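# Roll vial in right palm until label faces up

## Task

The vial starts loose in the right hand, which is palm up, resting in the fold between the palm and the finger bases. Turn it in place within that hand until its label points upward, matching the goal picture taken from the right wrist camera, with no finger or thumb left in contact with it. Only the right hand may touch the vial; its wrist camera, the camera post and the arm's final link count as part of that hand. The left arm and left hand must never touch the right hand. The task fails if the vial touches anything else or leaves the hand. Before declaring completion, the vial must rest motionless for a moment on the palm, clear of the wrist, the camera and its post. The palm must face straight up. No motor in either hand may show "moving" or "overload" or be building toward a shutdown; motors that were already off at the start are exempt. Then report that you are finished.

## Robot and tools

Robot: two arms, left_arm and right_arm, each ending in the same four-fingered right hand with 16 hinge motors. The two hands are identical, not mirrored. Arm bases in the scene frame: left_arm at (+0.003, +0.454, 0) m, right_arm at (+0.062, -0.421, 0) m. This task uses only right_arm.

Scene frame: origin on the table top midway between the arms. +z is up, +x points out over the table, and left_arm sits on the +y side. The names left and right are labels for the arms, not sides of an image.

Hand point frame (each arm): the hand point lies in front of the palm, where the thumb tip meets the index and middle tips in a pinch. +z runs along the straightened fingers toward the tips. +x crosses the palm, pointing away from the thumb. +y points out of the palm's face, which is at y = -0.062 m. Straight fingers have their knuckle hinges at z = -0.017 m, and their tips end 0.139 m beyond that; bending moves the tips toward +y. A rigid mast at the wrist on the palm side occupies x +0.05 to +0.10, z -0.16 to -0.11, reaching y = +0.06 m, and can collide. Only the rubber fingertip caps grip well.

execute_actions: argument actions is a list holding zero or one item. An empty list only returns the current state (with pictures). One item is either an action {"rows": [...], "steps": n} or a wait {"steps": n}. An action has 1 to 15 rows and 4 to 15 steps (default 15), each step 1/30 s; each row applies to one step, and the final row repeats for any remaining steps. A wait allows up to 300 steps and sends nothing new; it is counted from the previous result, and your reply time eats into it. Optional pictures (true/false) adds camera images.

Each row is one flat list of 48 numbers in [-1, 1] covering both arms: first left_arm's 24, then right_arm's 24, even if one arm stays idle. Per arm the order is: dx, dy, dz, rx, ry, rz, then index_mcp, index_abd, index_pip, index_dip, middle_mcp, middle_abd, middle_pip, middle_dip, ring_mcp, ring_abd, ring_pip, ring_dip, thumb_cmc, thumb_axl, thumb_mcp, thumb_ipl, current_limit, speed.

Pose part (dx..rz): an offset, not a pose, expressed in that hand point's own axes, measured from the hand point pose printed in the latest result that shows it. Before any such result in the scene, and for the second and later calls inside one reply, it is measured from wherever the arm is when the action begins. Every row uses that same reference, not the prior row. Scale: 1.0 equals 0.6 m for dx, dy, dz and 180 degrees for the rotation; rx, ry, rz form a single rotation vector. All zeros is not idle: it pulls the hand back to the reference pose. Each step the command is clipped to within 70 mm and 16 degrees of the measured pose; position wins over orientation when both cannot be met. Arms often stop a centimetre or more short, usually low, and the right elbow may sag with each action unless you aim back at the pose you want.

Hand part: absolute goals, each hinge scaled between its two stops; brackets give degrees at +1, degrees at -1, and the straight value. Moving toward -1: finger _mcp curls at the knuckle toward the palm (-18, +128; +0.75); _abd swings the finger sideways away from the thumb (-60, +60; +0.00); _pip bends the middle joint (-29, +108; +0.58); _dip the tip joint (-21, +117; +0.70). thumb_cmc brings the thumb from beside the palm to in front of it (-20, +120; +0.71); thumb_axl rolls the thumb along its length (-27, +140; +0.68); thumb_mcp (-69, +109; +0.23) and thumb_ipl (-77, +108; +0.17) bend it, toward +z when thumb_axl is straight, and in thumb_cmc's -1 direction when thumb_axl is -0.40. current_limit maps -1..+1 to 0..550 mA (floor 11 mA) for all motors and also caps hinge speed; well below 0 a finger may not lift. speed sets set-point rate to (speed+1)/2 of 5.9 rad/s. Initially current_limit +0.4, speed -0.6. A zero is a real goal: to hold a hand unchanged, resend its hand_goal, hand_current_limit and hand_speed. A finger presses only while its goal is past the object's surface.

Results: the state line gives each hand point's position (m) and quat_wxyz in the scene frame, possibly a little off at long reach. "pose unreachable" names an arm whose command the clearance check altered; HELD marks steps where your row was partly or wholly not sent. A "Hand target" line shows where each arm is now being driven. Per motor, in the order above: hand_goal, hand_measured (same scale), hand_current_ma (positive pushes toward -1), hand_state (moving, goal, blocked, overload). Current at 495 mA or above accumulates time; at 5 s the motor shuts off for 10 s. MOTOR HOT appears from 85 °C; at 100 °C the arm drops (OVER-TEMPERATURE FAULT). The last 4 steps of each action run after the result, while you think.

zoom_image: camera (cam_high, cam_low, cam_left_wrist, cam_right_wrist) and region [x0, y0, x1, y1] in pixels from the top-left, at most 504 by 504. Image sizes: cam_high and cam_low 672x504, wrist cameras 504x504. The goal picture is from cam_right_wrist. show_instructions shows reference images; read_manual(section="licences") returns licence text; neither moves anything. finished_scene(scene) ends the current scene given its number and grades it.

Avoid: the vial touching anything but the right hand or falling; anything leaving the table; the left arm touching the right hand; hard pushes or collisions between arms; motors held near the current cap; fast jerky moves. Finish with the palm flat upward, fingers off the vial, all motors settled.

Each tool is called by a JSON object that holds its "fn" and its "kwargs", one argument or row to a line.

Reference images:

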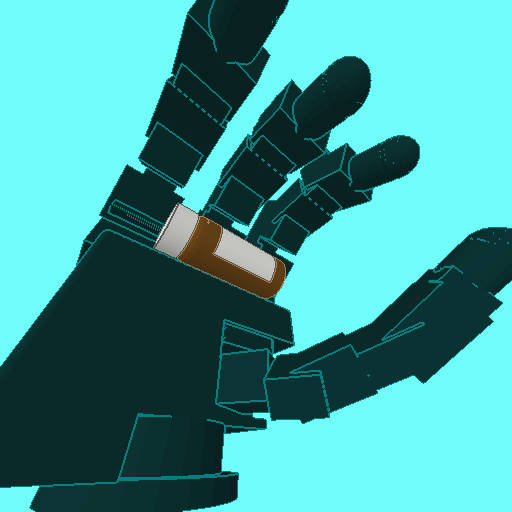

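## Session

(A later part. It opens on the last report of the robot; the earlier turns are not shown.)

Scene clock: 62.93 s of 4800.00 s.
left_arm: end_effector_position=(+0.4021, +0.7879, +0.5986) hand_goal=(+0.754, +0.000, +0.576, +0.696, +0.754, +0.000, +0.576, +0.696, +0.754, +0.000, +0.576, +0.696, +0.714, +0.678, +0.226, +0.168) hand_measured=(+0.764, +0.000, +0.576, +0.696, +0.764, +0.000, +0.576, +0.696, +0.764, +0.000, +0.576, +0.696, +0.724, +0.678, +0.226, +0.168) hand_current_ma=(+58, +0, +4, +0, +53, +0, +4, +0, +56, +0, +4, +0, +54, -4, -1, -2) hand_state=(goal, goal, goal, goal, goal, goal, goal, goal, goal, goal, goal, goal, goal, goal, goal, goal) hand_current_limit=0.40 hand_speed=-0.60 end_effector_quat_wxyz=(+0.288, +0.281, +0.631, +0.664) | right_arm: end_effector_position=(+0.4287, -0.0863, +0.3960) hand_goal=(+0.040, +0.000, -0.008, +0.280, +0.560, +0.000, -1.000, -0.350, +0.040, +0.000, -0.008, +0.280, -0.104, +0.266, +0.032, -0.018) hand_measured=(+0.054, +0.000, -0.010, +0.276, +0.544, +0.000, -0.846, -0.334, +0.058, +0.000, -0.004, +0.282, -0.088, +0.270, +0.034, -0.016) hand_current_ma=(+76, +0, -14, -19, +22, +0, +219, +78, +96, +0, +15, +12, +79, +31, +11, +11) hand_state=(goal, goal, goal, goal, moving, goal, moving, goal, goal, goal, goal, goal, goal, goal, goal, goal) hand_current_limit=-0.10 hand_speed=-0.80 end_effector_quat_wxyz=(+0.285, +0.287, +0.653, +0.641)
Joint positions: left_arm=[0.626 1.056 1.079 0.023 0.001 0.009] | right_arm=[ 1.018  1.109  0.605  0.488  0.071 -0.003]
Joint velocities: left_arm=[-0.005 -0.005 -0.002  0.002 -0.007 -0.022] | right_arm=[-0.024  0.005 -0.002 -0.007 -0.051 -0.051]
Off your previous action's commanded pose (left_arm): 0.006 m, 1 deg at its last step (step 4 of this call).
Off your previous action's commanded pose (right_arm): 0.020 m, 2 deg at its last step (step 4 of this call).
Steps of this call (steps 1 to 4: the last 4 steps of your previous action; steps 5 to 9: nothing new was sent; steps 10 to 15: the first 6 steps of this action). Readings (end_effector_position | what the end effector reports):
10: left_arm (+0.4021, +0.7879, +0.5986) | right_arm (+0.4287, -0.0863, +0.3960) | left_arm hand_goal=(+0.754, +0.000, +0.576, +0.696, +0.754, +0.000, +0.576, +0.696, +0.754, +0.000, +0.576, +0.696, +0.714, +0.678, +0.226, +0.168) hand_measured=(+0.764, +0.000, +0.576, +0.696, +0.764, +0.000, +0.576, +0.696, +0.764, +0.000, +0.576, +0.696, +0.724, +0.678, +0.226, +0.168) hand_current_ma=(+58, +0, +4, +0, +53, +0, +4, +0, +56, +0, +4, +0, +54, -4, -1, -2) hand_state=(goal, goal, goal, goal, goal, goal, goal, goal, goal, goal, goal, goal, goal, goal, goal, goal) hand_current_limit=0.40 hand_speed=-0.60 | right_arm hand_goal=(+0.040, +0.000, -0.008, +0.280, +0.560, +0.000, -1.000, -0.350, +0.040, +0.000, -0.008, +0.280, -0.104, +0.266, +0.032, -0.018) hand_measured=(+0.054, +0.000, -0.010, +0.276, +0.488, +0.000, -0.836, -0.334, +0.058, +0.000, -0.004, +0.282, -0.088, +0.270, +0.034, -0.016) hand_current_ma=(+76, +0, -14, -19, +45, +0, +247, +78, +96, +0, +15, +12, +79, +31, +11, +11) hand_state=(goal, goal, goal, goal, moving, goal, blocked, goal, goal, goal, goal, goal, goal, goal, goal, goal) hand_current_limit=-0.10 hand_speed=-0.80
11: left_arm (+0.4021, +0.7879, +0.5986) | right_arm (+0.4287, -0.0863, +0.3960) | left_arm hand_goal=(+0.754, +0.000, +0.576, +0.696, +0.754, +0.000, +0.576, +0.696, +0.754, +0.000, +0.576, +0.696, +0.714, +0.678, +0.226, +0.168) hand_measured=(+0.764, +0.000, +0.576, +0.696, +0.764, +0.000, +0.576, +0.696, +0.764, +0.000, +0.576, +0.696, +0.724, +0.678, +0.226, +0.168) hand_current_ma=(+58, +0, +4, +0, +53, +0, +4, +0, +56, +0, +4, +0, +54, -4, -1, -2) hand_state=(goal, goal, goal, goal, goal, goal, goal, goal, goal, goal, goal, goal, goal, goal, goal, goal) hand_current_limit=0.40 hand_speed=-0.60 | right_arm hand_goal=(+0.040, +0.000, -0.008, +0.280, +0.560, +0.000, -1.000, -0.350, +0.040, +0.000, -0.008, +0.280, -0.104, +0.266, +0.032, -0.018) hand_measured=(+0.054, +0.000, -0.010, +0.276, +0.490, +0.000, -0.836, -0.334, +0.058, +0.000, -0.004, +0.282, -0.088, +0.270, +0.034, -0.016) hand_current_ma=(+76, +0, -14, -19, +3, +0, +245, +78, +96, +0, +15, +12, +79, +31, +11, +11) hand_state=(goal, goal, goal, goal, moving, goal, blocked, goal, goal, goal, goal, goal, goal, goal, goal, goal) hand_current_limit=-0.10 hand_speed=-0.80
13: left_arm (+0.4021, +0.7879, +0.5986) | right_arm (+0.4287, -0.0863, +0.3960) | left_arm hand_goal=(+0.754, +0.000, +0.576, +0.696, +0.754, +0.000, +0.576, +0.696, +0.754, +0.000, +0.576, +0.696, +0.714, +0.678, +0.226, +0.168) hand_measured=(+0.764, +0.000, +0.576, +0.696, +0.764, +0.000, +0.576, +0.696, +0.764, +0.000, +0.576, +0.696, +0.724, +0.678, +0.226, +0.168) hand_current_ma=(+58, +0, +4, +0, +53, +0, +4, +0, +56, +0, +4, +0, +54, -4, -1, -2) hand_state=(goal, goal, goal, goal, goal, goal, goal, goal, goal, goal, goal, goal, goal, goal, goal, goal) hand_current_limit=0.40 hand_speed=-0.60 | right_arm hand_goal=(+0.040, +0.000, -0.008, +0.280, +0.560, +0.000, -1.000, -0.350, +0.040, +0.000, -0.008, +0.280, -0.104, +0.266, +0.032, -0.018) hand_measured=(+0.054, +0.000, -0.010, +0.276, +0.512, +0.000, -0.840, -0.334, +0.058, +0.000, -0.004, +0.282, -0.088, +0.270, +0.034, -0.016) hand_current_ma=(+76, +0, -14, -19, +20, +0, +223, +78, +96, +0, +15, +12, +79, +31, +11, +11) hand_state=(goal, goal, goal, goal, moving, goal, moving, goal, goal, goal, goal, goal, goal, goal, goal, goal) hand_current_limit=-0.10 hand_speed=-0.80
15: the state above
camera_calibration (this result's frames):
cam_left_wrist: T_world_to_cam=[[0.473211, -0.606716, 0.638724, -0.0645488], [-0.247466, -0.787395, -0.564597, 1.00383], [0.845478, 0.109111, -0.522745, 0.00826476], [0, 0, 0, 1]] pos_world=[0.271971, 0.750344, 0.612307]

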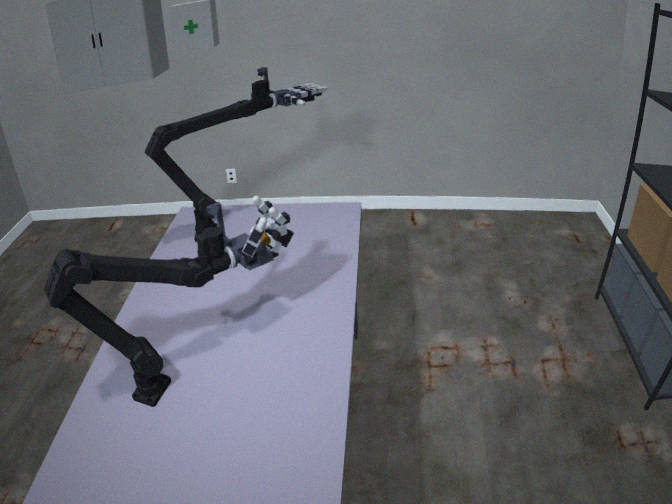

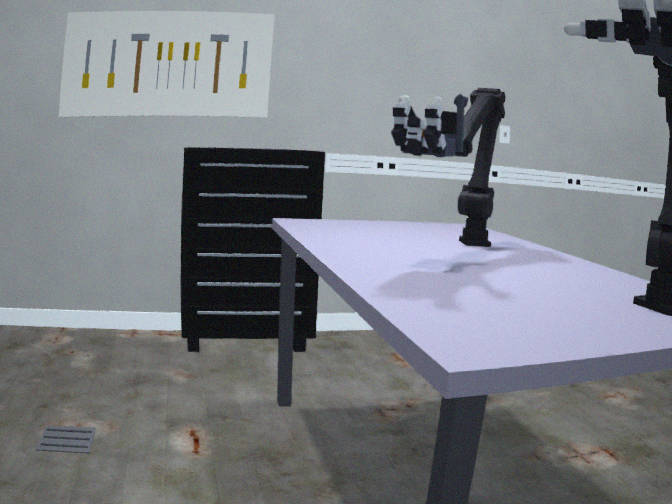

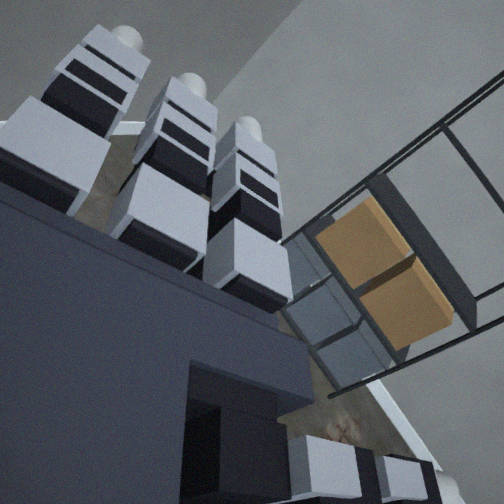

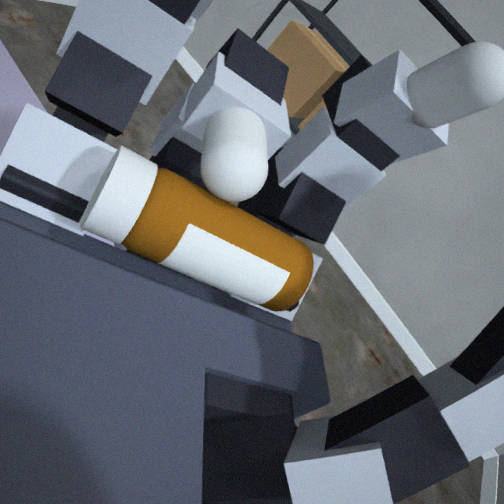

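{"fn": "execute_actions", "kwargs": {
  "actions": [
    {"rows": [[0,0.010,-0.0016,-0.0033,0,0,0.754,0,0.576,0.696,0.754,0,0.576,0.696,0.754,0,0.576,0.696,0.714,0.678,0.226,0.168,0.4,-0.6,0,0.0333,0.0025,-0.0123,0.0004,0.001,-0.12,0,-0.008,0.28,0.64,0,-1.0,-0.35,-0.12,0,-0.008,0.28,-0.104,0.266,0.032,-0.018,-0.1,-0.8]], "steps": 15}
  ],
  "pictures": true
}}

Scene clock: 65.50 s of 4800.00 s.
left_arm: end_effector_position=(+0.4021, +0.7879, +0.5986) hand_goal=(+0.754, +0.000, +0.576, +0.696, +0.754, +0.000, +0.576, +0.696, +0.754, +0.000, +0.576, +0.696, +0.714, +0.678, +0.226, +0.168) hand_measured=(+0.764, +0.000, +0.576, +0.696, +0.764, +0.000, +0.576, +0.696, +0.764, +0.000, +0.576, +0.696, +0.724, +0.678, +0.226, +0.168) hand_current_ma=(+58, +0, +4, +0, +53, +0, +4, +0, +56, +0, +4, +0, +54, -4, -1, -2) hand_state=(goal, goal, goal, goal, goal, goal, goal, goal, goal, goal, goal, goal, goal, goal, goal, goal) hand_current_limit=0.40 hand_speed=-0.60 end_effector_quat_wxyz=(+0.288, +0.281, +0.631, +0.664) | right_arm: end_effector_position=(+0.4287, -0.0863, +0.3960) hand_goal=(-0.120, +0.000, -0.008, +0.280, +0.640, +0.000, -1.000, -0.350, -0.120, +0.000, -0.008, +0.280, -0.104, +0.266, +0.032, -0.018) hand_measured=(-0.076, +0.000, -0.010, +0.276, +0.646, +0.000, -0.952, -0.340, -0.068, +0.000, -0.006, +0.282, -0.088, +0.270, +0.034, -0.016) hand_current_ma=(+92, +0, -13, -19, +50, -1, +162, +54, +102, +0, +13, +12, +79, +31, +11, +11) hand_state=(moving, goal, goal, goal, moving, goal, moving, moving, moving, goal, goal, goal, goal, goal, goal, goal) hand_current_limit=-0.10 hand_speed=-0.80 end_effector_quat_wxyz=(+0.285, +0.287, +0.653, +0.641)
Joint positions: left_arm=[0.626 1.056 1.079 0.023 0.001 0.009] | right_arm=[ 1.018  1.109  0.605  0.488  0.071 -0.003]
Joint velocities: left_arm=[-0.015 -0.005 -0.002  0.007 -0.037 -0.007] | right_arm=[-0.005 -0.005 -0.012  0.017 -0.037  0.007]
Off your previous action's commanded pose (left_arm): 0.006 m, 1 deg at its last step (step 4 of this call).
Off your previous action's commanded pose (right_arm): 0.020 m, 2 deg at its last step (step 4 of this call).
Steps of this call (steps 1 to 4: the last 4 steps of your previous action; steps 5 to 66: nothing new was sent; steps 67 to 77: the first 11 steps of this action). Readings (end_effector_position | what the end effector reports):
67: left_arm (+0.4021, +0.7879, +0.5986) | right_arm (+0.4287, -0.0863, +0.3960) | left_arm hand_goal=(+0.754, +0.000, +0.576, +0.696, +0.754, +0.000, +0.576, +0.696, +0.754, +0.000, +0.576, +0.696, +0.714, +0.678, +0.226, +0.168) hand_measured=(+0.764, +0.000, +0.576, +0.696, +0.764, +0.000, +0.576, +0.696, +0.764, +0.000, +0.576, +0.696, +0.724, +0.678, +0.226, +0.168) hand_current_ma=(+58, +0, +4, +0, +53, +0, +4, +0, +56, +0, +4, +0, +54, -4, -1, -2) hand_state=(goal, goal, goal, goal, goal, goal, goal, goal, goal, goal, goal, goal, goal, goal, goal, goal) hand_current_limit=0.40 hand_speed=-0.60 | right_arm hand_goal=(-0.120, +0.000, -0.008, +0.280, +0.640, +0.000, -1.000, -0.350, -0.120, +0.000, -0.008, +0.280, -0.104, +0.266, +0.032, -0.018) hand_measured=(+0.054, +0.000, -0.010, +0.276, +0.568, +0.000, -0.854, -0.334, +0.058, +0.000, -0.004, +0.282, -0.088, +0.270, +0.034, -0.016) hand_current_ma=(+76, +0, -14, -19, +40, +0, +247, +83, +96, +0, +15, +12, +79, +31, +11, +11) hand_state=(moving, goal, goal, goal, moving, goal, blocked, goal, moving, goal, goal, goal, goal, goal, goal, goal) hand_current_limit=-0.10 hand_speed=-0.80
68: left_arm (+0.4021, +0.7879, +0.5986) | right_arm (+0.4287, -0.0863, +0.3960) | left_arm hand_goal=(+0.754, +0.000, +0.576, +0.696, +0.754, +0.000, +0.576, +0.696, +0.754, +0.000, +0.576, +0.696, +0.714, +0.678, +0.226, +0.168) hand_measured=(+0.764, +0.000, +0.576, +0.696, +0.764, +0.000, +0.576, +0.696, +0.764, +0.000, +0.576, +0.696, +0.724, +0.678, +0.226, +0.168) hand_current_ma=(+58, +0, +4, +0, +53, +0, +4, +0, +56, +0, +4, +0, +54, -4, -1, -2) hand_state=(goal, goal, goal, goal, goal, goal, goal, goal, goal, goal, goal, goal, goal, goal, goal, goal) hand_current_limit=0.40 hand_speed=-0.60 | right_arm hand_goal=(-0.120, +0.000, -0.008, +0.280, +0.640, +0.000, -1.000, -0.350, -0.120, +0.000, -0.008, +0.280, -0.104, +0.266, +0.032, -0.018) hand_measured=(+0.054, +0.000, -0.010, +0.276, +0.568, +0.000, -0.854, -0.334, +0.058, +0.000, -0.004, +0.282, -0.088, +0.270, +0.034, -0.016) hand_current_ma=(+135, +0, -12, -18, -3, +0, +244, +83, +151, +0, +15, +12, +79, +31, +11, +11) hand_state=(moving, goal, goal, goal, moving, goal, blocked, goal, moving, goal, goal, goal, goal, goal, goal, goal) hand_current_limit=-0.10 hand_speed=-0.80
70: left_arm (+0.4021, +0.7879, +0.5986) | right_arm (+0.4287, -0.0863, +0.3960) | left_arm hand_goal=(+0.754, +0.000, +0.576, +0.696, +0.754, +0.000, +0.576, +0.696, +0.754, +0.000, +0.576, +0.696, +0.714, +0.678, +0.226, +0.168) hand_measured=(+0.764, +0.000, +0.576, +0.696, +0.764, +0.000, +0.576, +0.696, +0.764, +0.000, +0.576, +0.696, +0.724, +0.678, +0.226, +0.168) hand_current_ma=(+58, +0, +4, +0, +53, +0, +4, +0, +56, +0, +4, +0, +54, -4, -1, -2) hand_state=(goal, goal, goal, goal, goal, goal, goal, goal, goal, goal, goal, goal, goal, goal, goal, goal) hand_current_limit=0.40 hand_speed=-0.60 | right_arm hand_goal=(-0.120, +0.000, -0.008, +0.280, +0.640, +0.000, -1.000, -0.350, -0.120, +0.000, -0.008, +0.280, -0.104, +0.266, +0.032, -0.018) hand_measured=(+0.032, +0.000, -0.010, +0.276, +0.592, +0.000, -0.864, -0.334, +0.036, +0.000, -0.004, +0.282, -0.088, +0.270, +0.034, -0.016) hand_current_ma=(+108, +0, -13, -19, +13, +0, +164, +83, +116, +0, +15, +12, +79, +31, +11, +11) hand_state=(moving, goal, goal, goal, moving, goal, moving, goal, moving, goal, goal, goal, goal, goal, goal, goal) hand_current_limit=-0.10 hand_speed=-0.80
74: left_arm (+0.4021, +0.7879, +0.5986) | right_arm (+0.4287, -0.0863, +0.3960) | left_arm hand_goal=(+0.754, +0.000, +0.576, +0.696, +0.754, +0.000, +0.576, +0.696, +0.754, +0.000, +0.576, +0.696, +0.714, +0.678, +0.226, +0.168) hand_measured=(+0.764, +0.000, +0.576, +0.696, +0.764, +0.000, +0.576, +0.696, +0.764, +0.000, +0.576, +0.696, +0.724, +0.678, +0.226, +0.168) hand_current_ma=(+58, +0, +4, +0, +53, +0, +4, +0, +56, +0, +4, +0, +54, -4, -1, -2) hand_state=(goal, goal, goal, goal, goal, goal, goal, goal, goal, goal, goal, goal, goal, goal, goal, goal) hand_current_limit=0.40 hand_speed=-0.60 | right_arm hand_goal=(-0.120, +0.000, -0.008, +0.280, +0.640, +0.000, -1.000, -0.350, -0.120, +0.000, -0.008, +0.280, -0.104, +0.266, +0.032, -0.018) hand_measured=(-0.028, +0.000, -0.010, +0.276, +0.644, +0.000, -0.902, -0.334, -0.022, +0.000, -0.006, +0.282, -0.088, +0.270, +0.034, -0.016) hand_current_ma=(+99, +0, -13, -19, +53, +0, +168, +83, +109, +0, +14, +12, +79, +31, +11, +11) hand_state=(moving, goal, goal, goal, moving, goal, moving, goal, moving, goal, goal, goal, goal, goal, goal, goal) hand_current_limit=-0.10 hand_speed=-0.80
77: the state above
camera_calibration (this result's frames):
cam_left_wrist: T_world_to_cam=[[0.473211, -0.606716, 0.638724, -0.0645488], [-0.247466, -0.787395, -0.564597, 1.00383], [0.845478, 0.109111, -0.522745, 0.00826476], [0, 0, 0, 1]] pos_world=[0.271971, 0.750344, 0.612307]

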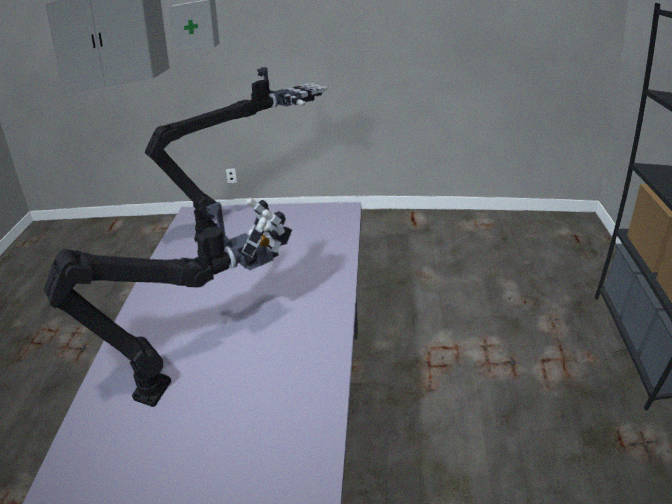

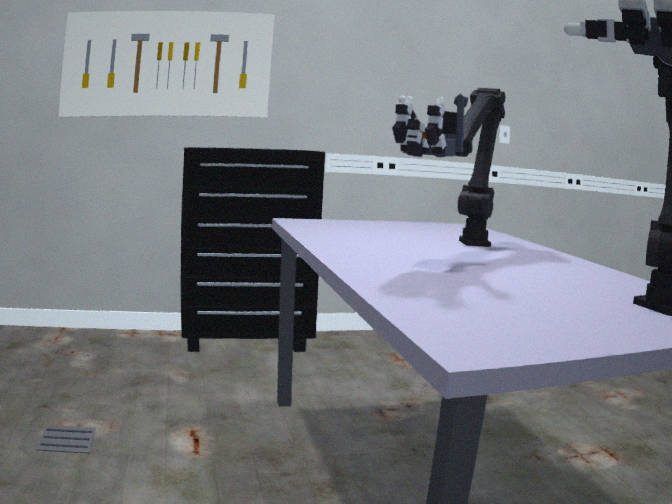

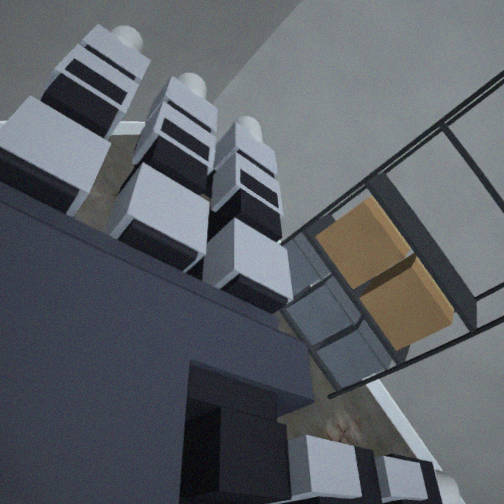

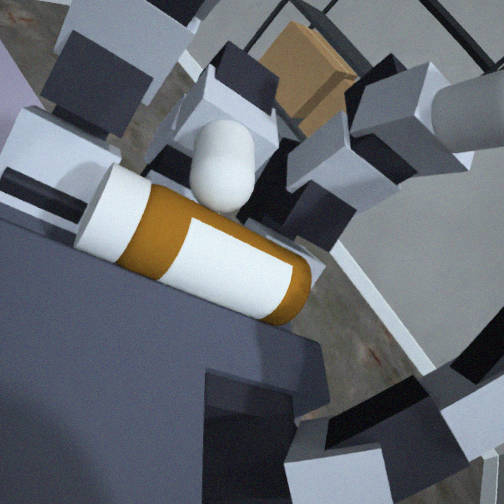

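{"fn": "execute_actions", "kwargs": {
  "actions": [
    {"rows": [[0,0.010,-0.0016,-0.0033,0,0,0.754,0,0.576,0.696,0.754,0,0.576,0.696,0.754,0,0.576,0.696,0.714,0.678,0.226,0.168,0.4,-0.6,0,0.0333,0.0025,-0.0123,0.0004,0.001,-0.12,0,-0.008,0.28,0.64,0,-0.75,-0.35,-0.12,0,-0.008,0.28,-0.104,0.266,0.032,-0.018,0.4,-0.3],[0,0.010,-0.0016,-0.0033,0,0,0.754,0,0.576,0.696,0.754,0,0.576,0.696,0.754,0,0.576,0.696,0.714,0.678,0.226,0.168,0.4,-0.6,0,0.0333,0.0025,-0.0123,0.0004,0.001,-0.12,0,-0.008,0.28,0.64,0,-0.75,-0.35,-0.12,0,-0.008,0.28,-0.104,0.266,0.032,-0.018,0.4,-0.3],[0,0.010,-0.0016,-0.0033,0,0,0.754,0,0.576,0.696,0.754,0,0.576,0.696,0.754,0,0.576,0.696,0.714,0.678,0.226,0.168,0.4,-0.6,0,0.0333,0.0025,-0.0123,0.0004,0.001,-0.12,0,-0.008,0.28,0.32,0,-0.75,-0.35,-0.12,0,-0.008,0.28,-0.104,0.266,0.032,-0.018,0.4,-0.3]], "steps": 15}
  ],
  "pictures": true
}}

{"fn": "zoom_image", "kwargs": {
  "camera": "cam_right_wrist",
  "region": [60, 140, 340, 340]
}}

Scene clock: 66.30 s of 4800.00 s.
left_arm: end_effector_position=(+0.4021, +0.7879, +0.5986) hand_goal=(+0.754, +0.000, +0.576, +0.696, +0.754, +0.000, +0.576, +0.696, +0.754, +0.000, +0.576, +0.696, +0.714, +0.678, +0.226, +0.168) hand_measured=(+0.764, +0.000, +0.576, +0.696, +0.764, +0.000, +0.576, +0.696, +0.764, +0.000, +0.576, +0.696, +0.724, +0.678, +0.226, +0.168) hand_current_ma=(+58, +0, +4, +0, +53, +0, +4, +0, +56, +0, +4, +0, +54, -4, -1, -2) hand_state=(goal, goal, goal, goal, goal, goal, goal, goal, goal, goal, goal, goal, goal, goal, goal, goal) hand_current_limit=0.40 hand_speed=-0.60 end_effector_quat_wxyz=(+0.288, +0.281, +0.631, +0.664) | right_arm: end_effector_position=(+0.4287, -0.0863, +0.3960) hand_goal=(-0.120, +0.000, -0.008, +0.280, +0.320, +0.000, -0.750, -0.350, -0.120, +0.000, -0.008, +0.280, -0.104, +0.266, +0.032, -0.018) hand_measured=(-0.108, +0.000, -0.010, +0.276, +0.464, +0.000, -0.756, -0.348, -0.106, +0.000, -0.006, +0.282, -0.088, +0.270, +0.034, -0.016) hand_current_ma=(+65, +0, -13, -19, +128, -1, -25, +12, +71, +0, +11, +12, +79, +31, +11, +11) hand_state=(goal, goal, goal, goal, moving, goal, goal, goal, goal, goal, goal, goal, goal, goal, goal, goal) hand_current_limit=0.40 hand_speed=-0.30 end_effector_quat_wxyz=(+0.285, +0.287, +0.653, +0.641)
Joint positions: left_arm=[0.626 1.056 1.079 0.023 0.001 0.009] | right_arm=[ 1.018  1.109  0.605  0.488  0.071 -0.003]
Joint velocities: left_arm=[-0.005 -0.015 -0.002  0.007  0.007  0.007] | right_arm=[-0.005  0.005  0.002 -0.002  0.022  0.022]
Off your previous action's commanded pose (left_arm): 0.006 m, 1 deg at its last step (step 4 of this call).
Off your previous action's commanded pose (right_arm): 0.020 m, 2 deg at its last step (step 4 of this call).
Steps of this call (steps 1 to 4: the last 4 steps of your previous action; steps 5 to 13: nothing new was sent; steps 14 to 24: the first 11 steps of this action). Readings (end_effector_position | what the end effector reports):
14: left_arm (+0.4021, +0.7879, +0.5986) | right_arm (+0.4287, -0.0863, +0.3960) | left_arm hand_goal=(+0.754, +0.000, +0.576, +0.696, +0.754, +0.000, +0.576, +0.696, +0.754, +0.000, +0.576, +0.696, +0.714, +0.678, +0.226, +0.168) hand_measured=(+0.764, +0.000, +0.576, +0.696, +0.764, +0.000, +0.576, +0.696, +0.764, +0.000, +0.576, +0.696, +0.724, +0.678, +0.226, +0.168) hand_current_ma=(+58, +0, +4, +0, +53, +0, +4, +0, +56, +0, +4, +0, +54, -4, -1, -2) hand_state=(goal, goal, goal, goal, goal, goal, goal, goal, goal, goal, goal, goal, goal, goal, goal, goal) hand_current_limit=0.40 hand_speed=-0.60 | right_arm hand_goal=(-0.120, +0.000, -0.008, +0.280, +0.640, +0.000, -0.750, -0.350, -0.120, +0.000, -0.008, +0.280, -0.104, +0.266, +0.032, -0.018) hand_measured=(-0.108, +0.000, -0.010, +0.276, +0.650, +0.000, -0.954, -0.338, -0.106, +0.000, -0.006, +0.282, -0.088, +0.270, +0.034, -0.016) hand_current_ma=(+65, +0, -13, -19, +58, -1, +235, +63, +71, +0, +11, +12, +79, +31, +11, +11) hand_state=(goal, goal, goal, goal, goal, goal, moving, goal, goal, goal, goal, goal, goal, goal, goal, goal) hand_current_limit=0.40 hand_speed=-0.30
15: left_arm (+0.4021, +0.7879, +0.5986) | right_arm (+0.4287, -0.0863, +0.3960) | left_arm hand_goal=(+0.754, +0.000, +0.576, +0.696, +0.754, +0.000, +0.576, +0.696, +0.754, +0.000, +0.576, +0.696, +0.714, +0.678, +0.226, +0.168) hand_measured=(+0.764, +0.000, +0.576, +0.696, +0.764, +0.000, +0.576, +0.696, +0.764, +0.000, +0.576, +0.696, +0.724, +0.678, +0.226, +0.168) hand_current_ma=(+58, +0, +4, +0, +53, +0, +4, +0, +56, +0, +4, +0, +54, -4, -1, -2) hand_state=(goal, goal, goal, goal, goal, goal, goal, goal, goal, goal, goal, goal, goal, goal, goal, goal) hand_current_limit=0.40 hand_speed=-0.60 | right_arm hand_goal=(-0.120, +0.000, -0.008, +0.280, +0.640, +0.000, -0.750, -0.350, -0.120, +0.000, -0.008, +0.280, -0.104, +0.266, +0.032, -0.018) hand_measured=(-0.108, +0.000, -0.010, +0.276, +0.650, +0.000, -0.952, -0.338, -0.106, +0.000, -0.006, +0.282, -0.088, +0.270, +0.034, -0.016) hand_current_ma=(+65, +0, -13, -19, +58, -1, -3, +63, +71, +0, +11, +12, +79, +31, +11, +11) hand_state=(goal, goal, goal, goal, goal, goal, moving, goal, goal, goal, goal, goal, goal, goal, goal, goal) hand_current_limit=0.40 hand_speed=-0.30
17: left_arm (+0.4021, +0.7879, +0.5986) | right_arm (+0.4287, -0.0863, +0.3960) | left_arm hand_goal=(+0.754, +0.000, +0.576, +0.696, +0.754, +0.000, +0.576, +0.696, +0.754, +0.000, +0.576, +0.696, +0.714, +0.678, +0.226, +0.168) hand_measured=(+0.764, +0.000, +0.576, +0.696, +0.764, +0.000, +0.576, +0.696, +0.764, +0.000, +0.576, +0.696, +0.724, +0.678, +0.226, +0.168) hand_current_ma=(+58, +0, +4, +0, +53, +0, +4, +0, +56, +0, +4, +0, +54, -4, -1, -2) hand_state=(goal, goal, goal, goal, goal, goal, goal, goal, goal, goal, goal, goal, goal, goal, goal, goal) hand_current_limit=0.40 hand_speed=-0.60 | right_arm hand_goal=(-0.120, +0.000, -0.008, +0.280, +0.320, +0.000, -0.750, -0.350, -0.120, +0.000, -0.008, +0.280, -0.104, +0.266, +0.032, -0.018) hand_measured=(-0.108, +0.000, -0.010, +0.276, +0.648, +0.000, -0.902, -0.344, -0.106, +0.000, -0.006, +0.282, -0.088, +0.270, +0.034, -0.016) hand_current_ma=(+65, +0, -13, -19, +243, -1, -41, +12, +71, +0, +11, +12, +79, +31, +11, +11) hand_state=(goal, goal, goal, goal, moving, goal, moving, moving, goal, goal, goal, goal, goal, goal, goal, goal) hand_current_limit=0.40 hand_speed=-0.30
21: left_arm (+0.4021, +0.7879, +0.5986) | right_arm (+0.4287, -0.0863, +0.3960) | left_arm hand_goal=(+0.754, +0.000, +0.576, +0.696, +0.754, +0.000, +0.576, +0.696, +0.754, +0.000, +0.576, +0.696, +0.714, +0.678, +0.226, +0.168) hand_measured=(+0.764, +0.000, +0.576, +0.696, +0.764, +0.000, +0.576, +0.696, +0.764, +0.000, +0.576, +0.696, +0.724, +0.678, +0.226, +0.168) hand_current_ma=(+58, +0, +4, +0, +53, +0, +4, +0, +56, +0, +4, +0, +54, -4, -1, -2) hand_state=(goal, goal, goal, goal, goal, goal, goal, goal, goal, goal, goal, goal, goal, goal, goal, goal) hand_current_limit=0.40 hand_speed=-0.60 | right_arm hand_goal=(-0.120, +0.000, -0.008, +0.280, +0.320, +0.000, -0.750, -0.350, -0.120, +0.000, -0.008, +0.280, -0.104, +0.266, +0.032, -0.018) hand_measured=(-0.108, +0.000, -0.010, +0.276, +0.546, +0.000, -0.768, -0.348, -0.106, +0.000, -0.006, +0.282, -0.088, +0.270, +0.034, -0.016) hand_current_ma=(+65, +0, -13, -19, +161, -1, +12, +12, +71, +0, +11, +12, +79, +31, +11, +11) hand_state=(goal, goal, goal, goal, moving, goal, moving, goal, goal, goal, goal, goal, goal, goal, goal, goal) hand_current_limit=0.40 hand_speed=-0.30
24: the state above
camera_calibration (this result's frames):
cam_left_wrist: T_world_to_cam=[[0.473211, -0.606716, 0.638724, -0.0645488], [-0.247466, -0.787395, -0.564597, 1.00383], [0.845478, 0.109111, -0.522745, 0.00826476], [0, 0, 0, 1]] pos_world=[0.271971, 0.750344, 0.612307]

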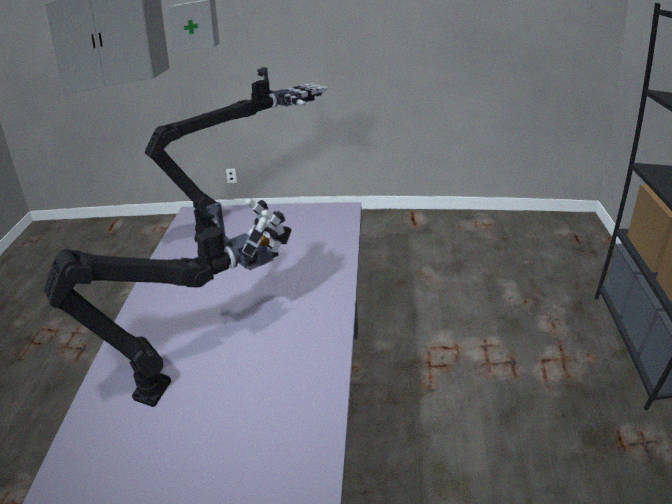

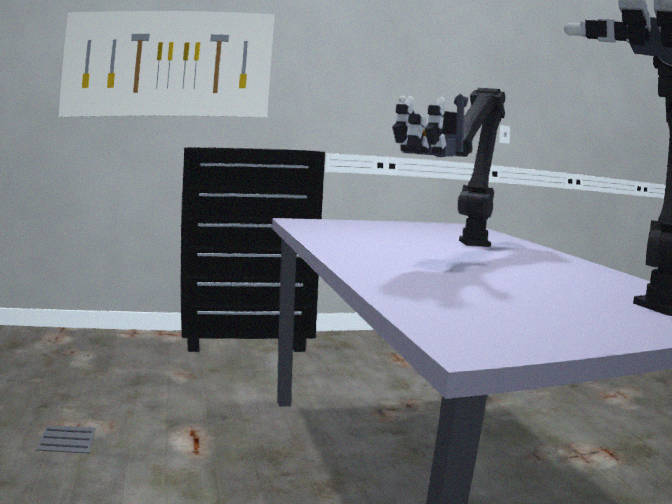

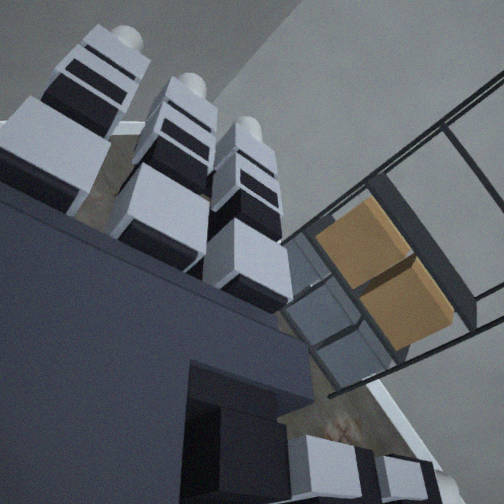

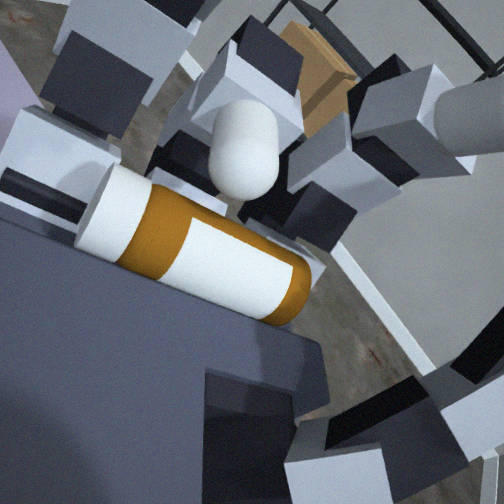

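Region (60, 140, 340, 340) of cam_right_wrist's 504x504 image, scaled by 1.800, with more detail than that image has; it fills the top 360 rows of this view, and the rest is white.

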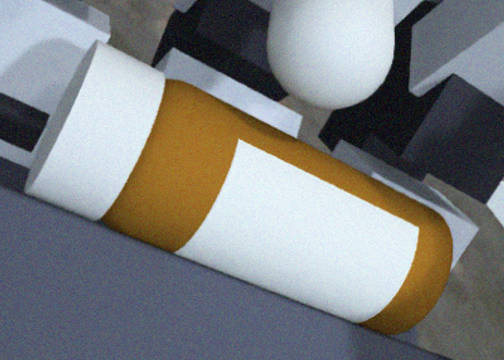

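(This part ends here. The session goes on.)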